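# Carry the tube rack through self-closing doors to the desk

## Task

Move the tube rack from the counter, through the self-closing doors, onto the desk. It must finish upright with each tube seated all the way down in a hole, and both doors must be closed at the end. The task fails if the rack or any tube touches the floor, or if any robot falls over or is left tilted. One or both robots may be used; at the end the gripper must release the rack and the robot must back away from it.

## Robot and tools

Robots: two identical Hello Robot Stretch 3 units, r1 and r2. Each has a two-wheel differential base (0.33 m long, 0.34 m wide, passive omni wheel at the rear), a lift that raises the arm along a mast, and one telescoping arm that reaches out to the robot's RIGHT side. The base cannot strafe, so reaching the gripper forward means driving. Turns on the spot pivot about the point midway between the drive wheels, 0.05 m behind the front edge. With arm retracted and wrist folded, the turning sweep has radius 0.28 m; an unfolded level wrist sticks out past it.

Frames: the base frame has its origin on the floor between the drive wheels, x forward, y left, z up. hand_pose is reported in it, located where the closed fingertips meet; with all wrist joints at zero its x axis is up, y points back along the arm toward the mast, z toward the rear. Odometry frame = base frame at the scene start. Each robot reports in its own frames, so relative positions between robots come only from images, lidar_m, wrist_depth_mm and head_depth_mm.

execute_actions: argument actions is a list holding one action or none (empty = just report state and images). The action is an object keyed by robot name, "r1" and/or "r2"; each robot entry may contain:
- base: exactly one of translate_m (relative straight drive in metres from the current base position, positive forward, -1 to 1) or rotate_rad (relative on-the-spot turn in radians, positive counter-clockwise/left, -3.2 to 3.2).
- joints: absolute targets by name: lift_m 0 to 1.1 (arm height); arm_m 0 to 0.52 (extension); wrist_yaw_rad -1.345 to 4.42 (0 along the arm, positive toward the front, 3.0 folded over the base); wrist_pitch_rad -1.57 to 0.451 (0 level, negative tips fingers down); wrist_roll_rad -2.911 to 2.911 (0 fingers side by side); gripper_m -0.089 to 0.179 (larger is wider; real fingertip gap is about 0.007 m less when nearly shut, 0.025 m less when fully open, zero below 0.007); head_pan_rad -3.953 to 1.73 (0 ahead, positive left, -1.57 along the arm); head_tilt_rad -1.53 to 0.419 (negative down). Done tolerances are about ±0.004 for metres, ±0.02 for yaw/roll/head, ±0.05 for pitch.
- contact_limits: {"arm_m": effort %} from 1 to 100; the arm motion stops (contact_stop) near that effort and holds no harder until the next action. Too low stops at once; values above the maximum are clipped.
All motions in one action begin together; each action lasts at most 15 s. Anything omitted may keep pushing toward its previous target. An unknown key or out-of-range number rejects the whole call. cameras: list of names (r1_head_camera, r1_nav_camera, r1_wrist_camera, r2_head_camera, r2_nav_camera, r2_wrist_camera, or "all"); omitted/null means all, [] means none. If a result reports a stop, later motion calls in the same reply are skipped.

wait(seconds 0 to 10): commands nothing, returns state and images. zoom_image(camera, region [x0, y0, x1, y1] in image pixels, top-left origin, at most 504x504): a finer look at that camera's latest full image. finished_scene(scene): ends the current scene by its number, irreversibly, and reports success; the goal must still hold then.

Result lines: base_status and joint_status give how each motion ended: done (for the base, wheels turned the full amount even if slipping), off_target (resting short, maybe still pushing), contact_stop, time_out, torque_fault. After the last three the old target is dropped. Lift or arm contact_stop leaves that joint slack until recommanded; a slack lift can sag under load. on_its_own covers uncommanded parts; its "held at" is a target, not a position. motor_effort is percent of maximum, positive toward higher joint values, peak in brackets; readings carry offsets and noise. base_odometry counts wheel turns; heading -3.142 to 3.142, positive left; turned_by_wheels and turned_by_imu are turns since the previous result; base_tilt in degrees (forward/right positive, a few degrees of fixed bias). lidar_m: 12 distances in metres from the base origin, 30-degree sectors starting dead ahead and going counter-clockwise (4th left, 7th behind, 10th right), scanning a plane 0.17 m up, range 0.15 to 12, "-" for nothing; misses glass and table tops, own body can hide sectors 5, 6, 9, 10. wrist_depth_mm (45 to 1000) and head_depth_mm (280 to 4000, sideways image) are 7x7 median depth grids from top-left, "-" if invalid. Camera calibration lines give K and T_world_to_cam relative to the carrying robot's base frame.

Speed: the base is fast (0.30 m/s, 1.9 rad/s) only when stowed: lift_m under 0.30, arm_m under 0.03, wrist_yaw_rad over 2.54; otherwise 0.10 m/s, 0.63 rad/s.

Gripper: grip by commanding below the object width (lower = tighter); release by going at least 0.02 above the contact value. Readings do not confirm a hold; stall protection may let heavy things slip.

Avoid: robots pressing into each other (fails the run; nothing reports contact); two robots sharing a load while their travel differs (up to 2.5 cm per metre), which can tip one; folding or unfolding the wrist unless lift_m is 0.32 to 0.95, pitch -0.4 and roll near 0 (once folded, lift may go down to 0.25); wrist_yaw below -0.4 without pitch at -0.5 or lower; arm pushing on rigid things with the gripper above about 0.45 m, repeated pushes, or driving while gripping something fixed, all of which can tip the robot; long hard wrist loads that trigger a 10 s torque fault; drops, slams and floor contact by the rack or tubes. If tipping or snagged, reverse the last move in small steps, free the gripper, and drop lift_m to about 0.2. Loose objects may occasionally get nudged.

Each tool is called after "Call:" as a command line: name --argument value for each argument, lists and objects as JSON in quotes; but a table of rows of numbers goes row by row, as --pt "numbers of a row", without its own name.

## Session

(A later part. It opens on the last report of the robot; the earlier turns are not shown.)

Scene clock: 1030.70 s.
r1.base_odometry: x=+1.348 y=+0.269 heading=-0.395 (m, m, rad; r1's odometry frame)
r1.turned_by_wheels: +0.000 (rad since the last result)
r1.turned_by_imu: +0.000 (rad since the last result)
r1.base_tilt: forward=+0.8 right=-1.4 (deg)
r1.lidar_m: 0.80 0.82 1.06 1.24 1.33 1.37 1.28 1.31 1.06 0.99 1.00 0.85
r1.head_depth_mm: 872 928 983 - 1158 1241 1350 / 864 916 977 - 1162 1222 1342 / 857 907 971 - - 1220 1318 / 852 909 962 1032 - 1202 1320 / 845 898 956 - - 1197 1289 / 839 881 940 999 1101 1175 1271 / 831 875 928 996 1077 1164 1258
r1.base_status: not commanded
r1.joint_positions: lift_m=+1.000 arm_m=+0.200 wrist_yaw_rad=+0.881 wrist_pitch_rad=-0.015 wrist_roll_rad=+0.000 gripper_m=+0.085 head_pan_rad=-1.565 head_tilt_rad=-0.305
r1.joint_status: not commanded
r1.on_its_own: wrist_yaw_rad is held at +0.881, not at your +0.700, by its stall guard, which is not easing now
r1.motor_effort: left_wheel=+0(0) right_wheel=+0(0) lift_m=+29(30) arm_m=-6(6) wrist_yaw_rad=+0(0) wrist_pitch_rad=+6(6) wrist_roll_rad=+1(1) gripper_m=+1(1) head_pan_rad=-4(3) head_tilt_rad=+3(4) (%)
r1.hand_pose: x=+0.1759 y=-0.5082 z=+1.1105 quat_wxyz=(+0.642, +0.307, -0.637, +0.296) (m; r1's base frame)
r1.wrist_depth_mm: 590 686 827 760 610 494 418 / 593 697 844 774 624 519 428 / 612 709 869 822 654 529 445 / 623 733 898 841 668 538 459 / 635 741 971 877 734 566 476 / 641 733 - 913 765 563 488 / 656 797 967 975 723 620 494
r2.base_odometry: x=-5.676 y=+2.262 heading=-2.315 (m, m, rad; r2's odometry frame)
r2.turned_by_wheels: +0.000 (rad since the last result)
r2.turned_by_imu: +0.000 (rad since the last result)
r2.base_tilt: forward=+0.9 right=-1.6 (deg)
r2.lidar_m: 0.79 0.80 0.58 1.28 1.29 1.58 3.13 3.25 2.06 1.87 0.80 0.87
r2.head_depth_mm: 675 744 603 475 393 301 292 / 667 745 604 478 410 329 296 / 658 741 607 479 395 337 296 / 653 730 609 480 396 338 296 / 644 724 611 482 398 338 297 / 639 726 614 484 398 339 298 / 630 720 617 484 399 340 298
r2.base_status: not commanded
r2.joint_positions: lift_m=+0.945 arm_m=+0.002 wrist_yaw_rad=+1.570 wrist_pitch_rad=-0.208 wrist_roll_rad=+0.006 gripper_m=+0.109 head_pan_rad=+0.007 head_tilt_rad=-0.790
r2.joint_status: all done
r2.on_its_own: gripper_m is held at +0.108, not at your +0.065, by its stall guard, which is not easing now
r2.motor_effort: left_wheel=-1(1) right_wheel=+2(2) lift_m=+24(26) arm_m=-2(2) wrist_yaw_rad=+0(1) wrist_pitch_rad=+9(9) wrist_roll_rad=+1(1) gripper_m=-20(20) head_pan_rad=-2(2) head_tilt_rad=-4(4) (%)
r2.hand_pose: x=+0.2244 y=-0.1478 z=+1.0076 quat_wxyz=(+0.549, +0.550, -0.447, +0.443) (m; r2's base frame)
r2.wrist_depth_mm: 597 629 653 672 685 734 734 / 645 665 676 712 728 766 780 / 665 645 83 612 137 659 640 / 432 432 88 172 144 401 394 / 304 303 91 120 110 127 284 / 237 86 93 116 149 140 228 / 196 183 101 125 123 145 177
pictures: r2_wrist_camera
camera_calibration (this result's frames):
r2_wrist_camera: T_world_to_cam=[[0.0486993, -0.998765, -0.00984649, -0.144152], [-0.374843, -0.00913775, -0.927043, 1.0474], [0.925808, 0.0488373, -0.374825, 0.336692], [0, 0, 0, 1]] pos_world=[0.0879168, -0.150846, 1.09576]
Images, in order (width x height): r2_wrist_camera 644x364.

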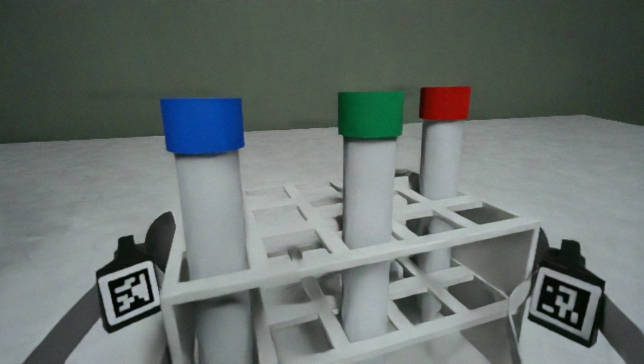

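Call:
execute_actions --actions '[{"r2":{"joints":{"lift_m":0.925}}}]' --cameras '["r2_wrist_camera"]'

Call:
execute_actions --actions '[{"r2":{"joints":{"lift_m":0.905}}}]' --cameras '["r2_wrist_camera"]'

Scene clock: 1034.80 s.
r1.base_odometry: x=+1.348 y=+0.269 heading=-0.395 (m, m, rad; r1's odometry frame)
r1.turned_by_wheels: +0.000 (rad since the last result)
r1.turned_by_imu: -0.001 (rad since the last result)
r1.base_tilt: forward=+0.9 right=-1.5 (deg)
r1.lidar_m: 0.80 0.82 1.06 1.24 1.34 1.37 1.28 1.31 1.06 0.99 1.00 0.85
r1.head_depth_mm: 868 925 981 - 1159 1238 1359 / 869 915 971 - 1158 1232 1334 / 858 912 972 - - 1226 1333 / 855 905 964 1029 - 1204 1304 / 846 897 958 - - 1199 1286 / 839 884 941 995 1102 1176 1269 / 831 876 928 996 1077 1164 1264
r1.base_status: not commanded
r1.joint_positions: lift_m=+1.000 arm_m=+0.200 wrist_yaw_rad=+0.881 wrist_pitch_rad=-0.015 wrist_roll_rad=+0.000 gripper_m=+0.085 head_pan_rad=-1.565 head_tilt_rad=-0.305
r1.joint_status: not commanded
r1.on_its_own: wrist_yaw_rad is held at +0.881, not at your +0.700, by its stall guard, which is not easing now
r1.motor_effort: left_wheel=+0(0) right_wheel=+0(0) lift_m=+31(31) arm_m=-6(7) wrist_yaw_rad=+0(0) wrist_pitch_rad=+6(6) wrist_roll_rad=+0(1) gripper_m=+0(0) head_pan_rad=-3(4) head_tilt_rad=+3(3) (%)
r1.hand_pose: x=+0.1759 y=-0.5082 z=+1.1105 quat_wxyz=(+0.642, +0.307, -0.637, +0.296) (m; r1's base frame)
r1.wrist_depth_mm: 591 687 839 766 602 494 420 / 607 692 850 771 630 508 432 / 612 720 886 811 649 522 443 / 630 747 888 842 661 541 462 / 637 741 969 896 740 551 471 / 651 723 - 928 754 559 485 / 650 816 976 973 722 610 490
r2.base_odometry: x=-5.676 y=+2.262 heading=-2.315 (m, m, rad; r2's odometry frame)
r2.turned_by_wheels: +0.000 (rad since the last result)
r2.turned_by_imu: +0.000 (rad since the last result)
r2.base_tilt: forward=+1.0 right=-1.7 (deg)
r2.lidar_m: 0.79 0.79 0.58 1.28 1.29 1.58 3.12 3.26 2.06 1.87 0.81 0.87
r2.head_depth_mm: 675 744 601 475 384 305 292 / 667 746 604 477 405 329 295 / 661 740 608 479 395 337 296 / 652 731 610 480 396 337 296 / 645 723 611 483 397 338 297 / 639 726 614 483 399 339 298 / 631 719 616 485 400 340 298
r2.base_status: not commanded
r2.joint_positions: lift_m=+0.925 arm_m=+0.002 wrist_yaw_rad=+1.570 wrist_pitch_rad=-0.200 wrist_roll_rad=+0.006 gripper_m=+0.109 head_pan_rad=+0.007 head_tilt_rad=-0.790
r2.joint_status: all done
r2.on_its_own: gripper_m is held at +0.108, not at your +0.065, by its stall guard, which is not easing now
r2.motor_effort: left_wheel=-2(2) right_wheel=+2(2) lift_m=+23(24) arm_m=-1(2) wrist_yaw_rad=+2(1) wrist_pitch_rad=+7(9) wrist_roll_rad=+1(1) gripper_m=-20(20) head_pan_rad=-2(4) head_tilt_rad=-4(4) (%)
r2.hand_pose: x=+0.2250 y=-0.1478 z=+0.9896 quat_wxyz=(+0.547, +0.548, -0.449, +0.446) (m; r2's base frame)
r2.wrist_depth_mm: 605 637 631 666 685 719 757 / 641 661 678 709 721 742 783 / 656 518 82 561 132 584 579 / 391 352 87 158 140 356 355 / 271 269 89 115 105 127 255 / 209 87 89 112 146 139 202 / 175 162 101 125 123 150 157
pictures: r2_wrist_camera
camera_calibration (this result's frames):
r2_wrist_camera: T_world_to_cam=[[0.0487797, -0.998765, -0.00941835, -0.144802], [-0.367103, -0.00915812, -0.930135, 1.03234], [0.9289, 0.0488292, -0.367096, 0.321051], [0, 0, 0, 1]] pos_world=[0.0878154, -0.150845, 1.07671]
Images, in order (width x height): r2_wrist_camera 644x364.

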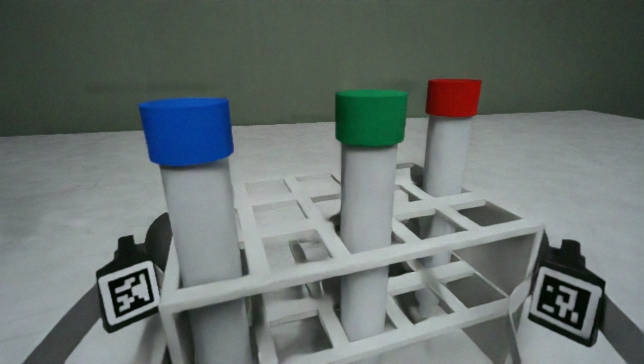

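Scene clock: 1035.73 s.
r1.base_odometry: x=+1.348 y=+0.269 heading=-0.395 (m, m, rad; r1's odometry frame)
r1.turned_by_wheels: +0.000 (rad since the last result)
r1.turned_by_imu: +0.000 (rad since the last result)
r1.base_tilt: forward=+0.8 right=-1.5 (deg)
r1.lidar_m: 0.80 0.82 1.06 1.24 1.34 1.36 1.28 1.31 1.06 0.99 1.00 0.85
r1.head_depth_mm: 870 927 985 - 1157 1243 1364 / 869 922 970 - 1165 1229 1330 / 861 911 970 - - 1213 1328 / 847 901 966 1027 - 1204 1318 / 844 898 960 - - 1190 1291 / 842 885 941 999 1104 1171 1276 / 838 876 931 1001 1075 1168 1262
r1.base_status: not commanded
r1.joint_positions: lift_m=+1.000 arm_m=+0.200 wrist_yaw_rad=+0.881 wrist_pitch_rad=-0.015 wrist_roll_rad=+0.000 gripper_m=+0.085 head_pan_rad=-1.565 head_tilt_rad=-0.305
r1.joint_status: not commanded
r1.on_its_own: wrist_yaw_rad is held at +0.881, not at your +0.700, by its stall guard, which is not easing now
r1.motor_effort: left_wheel=+0(0) right_wheel=+0(0) lift_m=+30(30) arm_m=-6(6) wrist_yaw_rad=+0(0) wrist_pitch_rad=+6(6) wrist_roll_rad=+1(1) gripper_m=+1(1) head_pan_rad=-4(3) head_tilt_rad=+4(3) (%)
r1.hand_pose: x=+0.1759 y=-0.5082 z=+1.1105 quat_wxyz=(+0.642, +0.307, -0.637, +0.296) (m; r1's base frame)
r1.wrist_depth_mm: 593 686 822 753 605 497 419 / 600 710 848 774 626 518 432 / 608 713 882 809 648 523 449 / 624 737 890 848 660 542 460 / 637 744 974 895 728 563 471 / 646 728 997 939 753 558 479 / 673 799 - 977 712 617 495
r2.base_odometry: x=-5.676 y=+2.262 heading=-2.315 (m, m, rad; r2's odometry frame)
r2.turned_by_wheels: +0.000 (rad since the last result)
r2.turned_by_imu: +0.000 (rad since the last result)
r2.base_tilt: forward=+0.8 right=-1.7 (deg)
r2.lidar_m: 0.79 0.79 0.58 1.28 1.29 1.58 3.14 3.25 2.07 1.87 0.81 0.87
r2.head_depth_mm: 675 747 602 476 338 310 292 / 667 748 604 478 405 329 296 / 658 742 607 479 395 337 296 / 652 730 610 480 396 338 297 / 645 725 611 482 398 338 297 / 638 725 614 483 399 339 298 / 632 717 616 485 399 340 298
r2.base_status: not commanded
r2.joint_positions: lift_m=+0.906 arm_m=+0.002 wrist_yaw_rad=+1.570 wrist_pitch_rad=-0.125 wrist_roll_rad=+0.006 gripper_m=+0.109 head_pan_rad=+0.007 head_tilt_rad=-0.790
r2.joint_status: all done
r2.on_its_own: gripper_m is held at +0.108, not at your +0.065, by its stall guard, which is not easing now
r2.motor_effort: left_wheel=-1(1) right_wheel=+3(3) lift_m=+15(26) arm_m=-2(2) wrist_yaw_rad=+0(1) wrist_pitch_rad=-19(20) wrist_roll_rad=+1(1) gripper_m=-20(20) head_pan_rad=-3(2) head_tilt_rad=-4(4) (%)
r2.hand_pose: x=+0.2299 y=-0.1478 z=+0.9884 quat_wxyz=(+0.530, +0.532, -0.469, +0.466) (m; r2's base frame)
r2.wrist_depth_mm: 626 632 661 680 709 729 763 / 634 653 675 700 717 750 789 / 661 676 83 713 137 768 831 / 446 436 88 162 141 417 412 / 287 286 91 110 111 128 271 / 212 83 92 131 145 136 202 / 175 160 101 116 147 147 155
pictures: r2_wrist_camera
camera_calibration (this result's frames):
r2_wrist_camera: T_world_to_cam=[[0.0493017, -0.998765, -0.00612763, -0.148424], [-0.297105, -0.00880799, -0.954804, 1.04131], [0.953571, 0.0488941, -0.297173, 0.241321], [0, 0, 0, 1]] pos_world=[0.0865783, -0.150868, 1.06505]
Images, in order (width x height): r2_wrist_camera 644x364.

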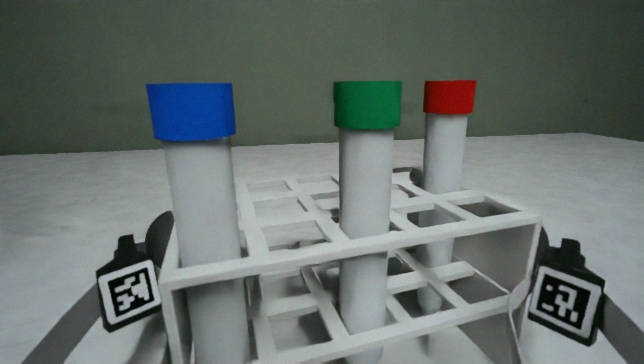

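Landed. Release and back off.

Call:
execute_actions --actions '[{"r2":{"joints":{"gripper_m":0.17}}}]' --cameras '[]'

Call:
execute_actions --actions '[{"r2":{"base":{"translate_m":-0.55}}}]' --cameras '["r2_wrist_camera","r2_head_camera","r1_nav_camera"]'

Scene clock: 1039.10 s.
r1.base_odometry: x=+1.348 y=+0.269 heading=-0.395 (m, m, rad; r1's odometry frame)
r1.turned_by_wheels: +0.000 (rad since the last result)
r1.turned_by_imu: -0.001 (rad since the last result)
r1.base_tilt: forward=+0.8 right=-1.4 (deg)
r1.lidar_m: 0.80 0.82 1.06 1.24 1.34 1.37 1.28 1.31 1.06 0.99 1.00 0.85
r1.head_depth_mm: 876 925 984 - 1164 1238 1357 / 864 922 970 - 1163 1228 1332 / 862 909 970 - - 1217 1316 / 854 908 956 1027 - 1209 1313 / 842 900 951 - - 1187 1296 / 839 882 942 995 1104 1164 1265 / 832 879 933 1001 1074 1162 1263
r1.base_status: not commanded
r1.joint_positions: lift_m=+1.000 arm_m=+0.200 wrist_yaw_rad=+0.881 wrist_pitch_rad=-0.015 wrist_roll_rad=+0.000 gripper_m=+0.085 head_pan_rad=-1.565 head_tilt_rad=-0.305
r1.joint_status: not commanded
r1.on_its_own: wrist_yaw_rad is held at +0.881, not at your +0.700, by its stall guard, which is not easing now
r1.motor_effort: left_wheel=+0(0) right_wheel=+0(0) lift_m=+30(30) arm_m=-6(6) wrist_yaw_rad=+0(1) wrist_pitch_rad=+6(6) wrist_roll_rad=+1(1) gripper_m=+1(0) head_pan_rad=-4(4) head_tilt_rad=+3(3) (%)
r1.hand_pose: x=+0.1759 y=-0.5082 z=+1.1105 quat_wxyz=(+0.642, +0.307, -0.637, +0.296) (m; r1's base frame)
r1.wrist_depth_mm: 598 681 837 749 605 496 422 / 598 705 848 785 620 515 433 / 616 705 867 833 646 533 443 / 623 736 890 858 658 545 462 / 642 745 957 902 734 561 475 / 643 730 - 946 749 562 483 / 661 806 963 956 732 613 498
r2.base_odometry: x=-5.676 y=+2.262 heading=-2.315 (m, m, rad; r2's odometry frame)
r2.turned_by_wheels: +0.000 (rad since the last result)
r2.turned_by_imu: +0.000 (rad since the last result)
r2.base_tilt: forward=+1.0 right=-1.7 (deg)
r2.lidar_m: 0.79 0.79 0.58 1.28 1.29 1.58 3.12 3.26 2.07 1.87 0.81 0.87
r2.head_depth_mm: 674 744 602 476 338 310 297 / 667 747 604 478 404 329 293 / 658 740 607 478 395 336 296 / 651 729 608 480 397 337 296 / 645 724 612 482 398 338 297 / 637 726 615 482 398 340 298 / 630 718 616 484 399 340 298
r2.base_status: not commanded
r2.joint_positions: lift_m=+0.905 arm_m=+0.002 wrist_yaw_rad=+1.569 wrist_pitch_rad=-0.196 wrist_roll_rad=+0.001 gripper_m=+0.170 head_pan_rad=+0.007 head_tilt_rad=-0.790
r2.joint_status: all done
r2.motor_effort: left_wheel=-1(1) right_wheel=+3(3) lift_m=+23(23) arm_m=-2(1) wrist_yaw_rad=+1(0) wrist_pitch_rad=+5(19) wrist_roll_rad=+3(4) gripper_m=+0(80) head_pan_rad=-2(2) head_tilt_rad=-4(4) (%)
r2.hand_pose: x=+0.2253 y=-0.1478 z=+0.9707 quat_wxyz=(+0.547, +0.546, -0.449, +0.448) (m; r2's base frame)
r2.wrist_depth_mm: 607 70 642 664 673 692 728 / 642 75 687 702 129 754 774 / 586 446 159 141 136 535 516 / 332 303 98 102 110 126 307 / 230 90 89 113 147 135 220 / 186 91 98 112 122 132 178 / - 138 101 129 137 136 132
pictures: none
No camera images: the call's "cameras" was empty. Leave "cameras" out to get every camera's image.

Scene clock: 1045.77 s.
r1.base_odometry: x=+1.348 y=+0.269 heading=-0.395 (m, m, rad; r1's odometry frame)
r1.turned_by_wheels: +0.000 (rad since the last result)
r1.turned_by_imu: -0.002 (rad since the last result)
r1.base_tilt: forward=+0.7 right=-1.6 (deg)
r1.lidar_m: 0.80 0.82 1.06 1.24 1.34 1.36 1.28 1.31 1.06 0.99 1.00 0.85
r1.head_depth_mm: 873 925 985 - 1158 1243 1350 / 864 918 972 - 1157 1235 1343 / 859 912 968 - - 1217 1332 / 850 908 964 1029 - 1200 1314 / 840 898 957 - - 1189 1298 / 838 885 937 998 1107 1170 1283 / 831 877 936 1002 1075 1168 1256
r1.base_status: not commanded
r1.joint_positions: lift_m=+1.000 arm_m=+0.200 wrist_yaw_rad=+0.881 wrist_pitch_rad=-0.015 wrist_roll_rad=+0.000 gripper_m=+0.085 head_pan_rad=-1.565 head_tilt_rad=-0.305
r1.joint_status: not commanded
r1.on_its_own: wrist_yaw_rad is held at +0.881, not at your +0.700, by its stall guard, which is not easing now
r1.motor_effort: left_wheel=+0(0) right_wheel=+0(0) lift_m=+30(30) arm_m=-6(6) wrist_yaw_rad=+0(0) wrist_pitch_rad=+6(6) wrist_roll_rad=+0(1) gripper_m=+1(0) head_pan_rad=-4(4) head_tilt_rad=+3(3) (%)
r1.hand_pose: x=+0.1759 y=-0.5082 z=+1.1105 quat_wxyz=(+0.642, +0.307, -0.637, +0.296) (m; r1's base frame)
r1.wrist_depth_mm: 585 685 829 763 604 499 419 / 606 698 854 801 623 518 429 / 615 714 874 819 644 525 446 / 624 733 914 855 658 540 462 / 632 748 970 896 726 557 472 / 652 726 - 922 753 563 485 / 657 807 991 969 731 617 498
r2.base_odometry: x=-5.303 y=+2.667 heading=-2.315 (m, m, rad; r2's odometry frame)
r2.turned_by_wheels: +0.000 (rad since the last result)
r2.turned_by_imu: -0.003 (rad since the last result)
r2.base_tilt: forward=+1.0 right=-1.7 (deg)
r2.lidar_m: 1.33 0.96 1.32 1.19 1.19 1.46 2.88 3.44 2.17 1.96 1.98 1.21
r2.head_depth_mm: 1130 708 653 1785 1520 1290 1123 / 1118 705 655 1795 1559 1272 1125 / 1120 827 658 1750 1534 1294 1132 / 1110 833 634 1752 1533 1305 1131 / 1097 834 636 1737 1530 1306 1136 / 1087 843 639 1716 1551 1311 1135 / 1081 848 617 1669 1440 1283 1141
r2.base_status: done
r2.joint_positions: lift_m=+0.905 arm_m=+0.002 wrist_yaw_rad=+1.569 wrist_pitch_rad=-0.196 wrist_roll_rad=+0.001 gripper_m=+0.170 head_pan_rad=+0.007 head_tilt_rad=-0.790
r2.joint_status: not commanded
r2.motor_effort: left_wheel=-1(4) right_wheel=+2(3) lift_m=+23(23) arm_m=-2(1) wrist_yaw_rad=+0(0) wrist_pitch_rad=+5(5) wrist_roll_rad=+3(3) gripper_m=+1(1) head_pan_rad=-2(2) head_tilt_rad=-4(3) (%)
r2.hand_pose: x=+0.2253 y=-0.1478 z=+0.9705 quat_wxyz=(+0.547, +0.546, -0.449, +0.448) (m; r2's base frame)
r2.wrist_depth_mm: - - - - - - - / - - - 664 - - - / 572 588 571 546 619 613 699 / 860 - - - - - - / - - - - - - - / - - - - - - - / - - - - - - -
pictures: r1_nav_camera (sideways: a quarter turn counterclockwise sets it upright), r2_head_camera (sideways: a quarter turn clockwise sets it upright), r2_wrist_camera
camera_calibration (this result's frames):
r1_nav_camera: T_world_to_cam=[[-0.0530536, -0.333476, 0.941265, -1.18004], [-0.99829, 0.0408759, -0.0417861, 0.107814], [-0.0245404, -0.941872, -0.335074, 0.392171], [0, 0, 0, 1]] pos_world=[0.0546485, -0.0285476, 1.24664]
r2_head_camera: T_world_to_cam=[[-0.67305, -0.030086, -0.738985, 0.985013], [-0.0665987, 0.997579, 0.0200425, -0.0203476], [0.736593, 0.0627051, -0.673424, 0.832751], [0, 0, 0, 1]] pos_world=[0.0482091, -0.00228422, 1.28911]
r2_wrist_camera: T_world_to_cam=[[0.0494897, -0.998763, -0.00477332, -0.149715], [-0.363728, -0.0135717, -0.931406, 1.0145], [0.93019, 0.0478312, -0.36395, 0.3103], [0, 0, 0, 1]] pos_world=[0.0877715, -0.150604, 1.05713]
Images, in order (width x height): r1_nav_camera 672x504, r2_head_camera 896x504, r2_wrist_camera 644x364.

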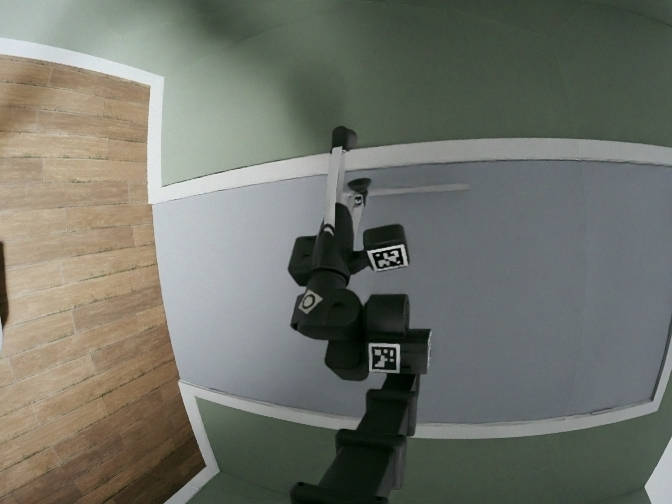

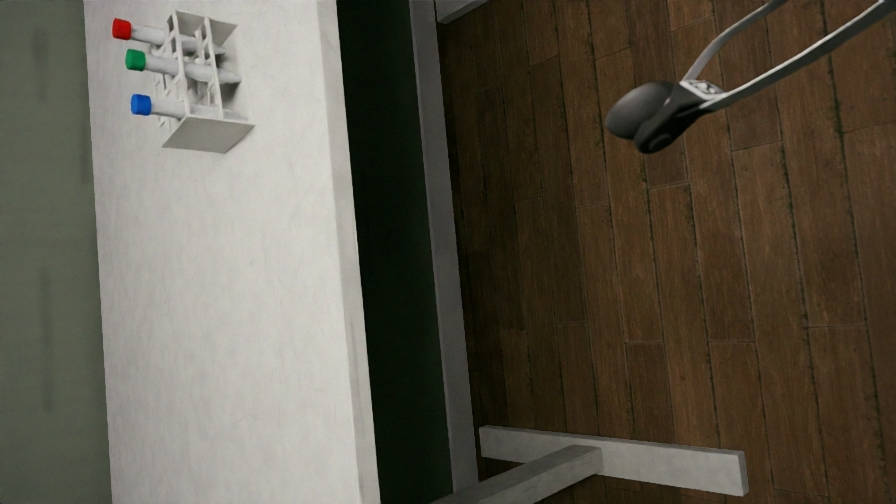

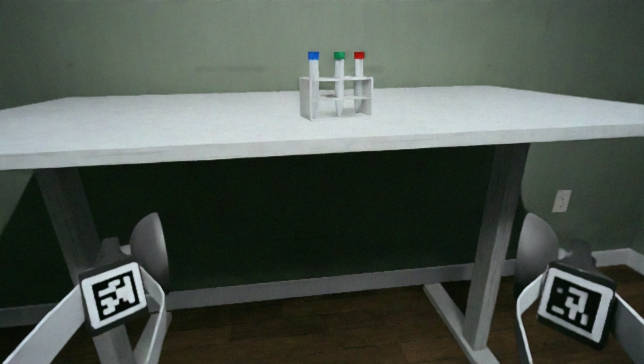

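Upright, tubes level, doors shut.

Call:
finished_scene --scene 2

The scene is finished: the task was done.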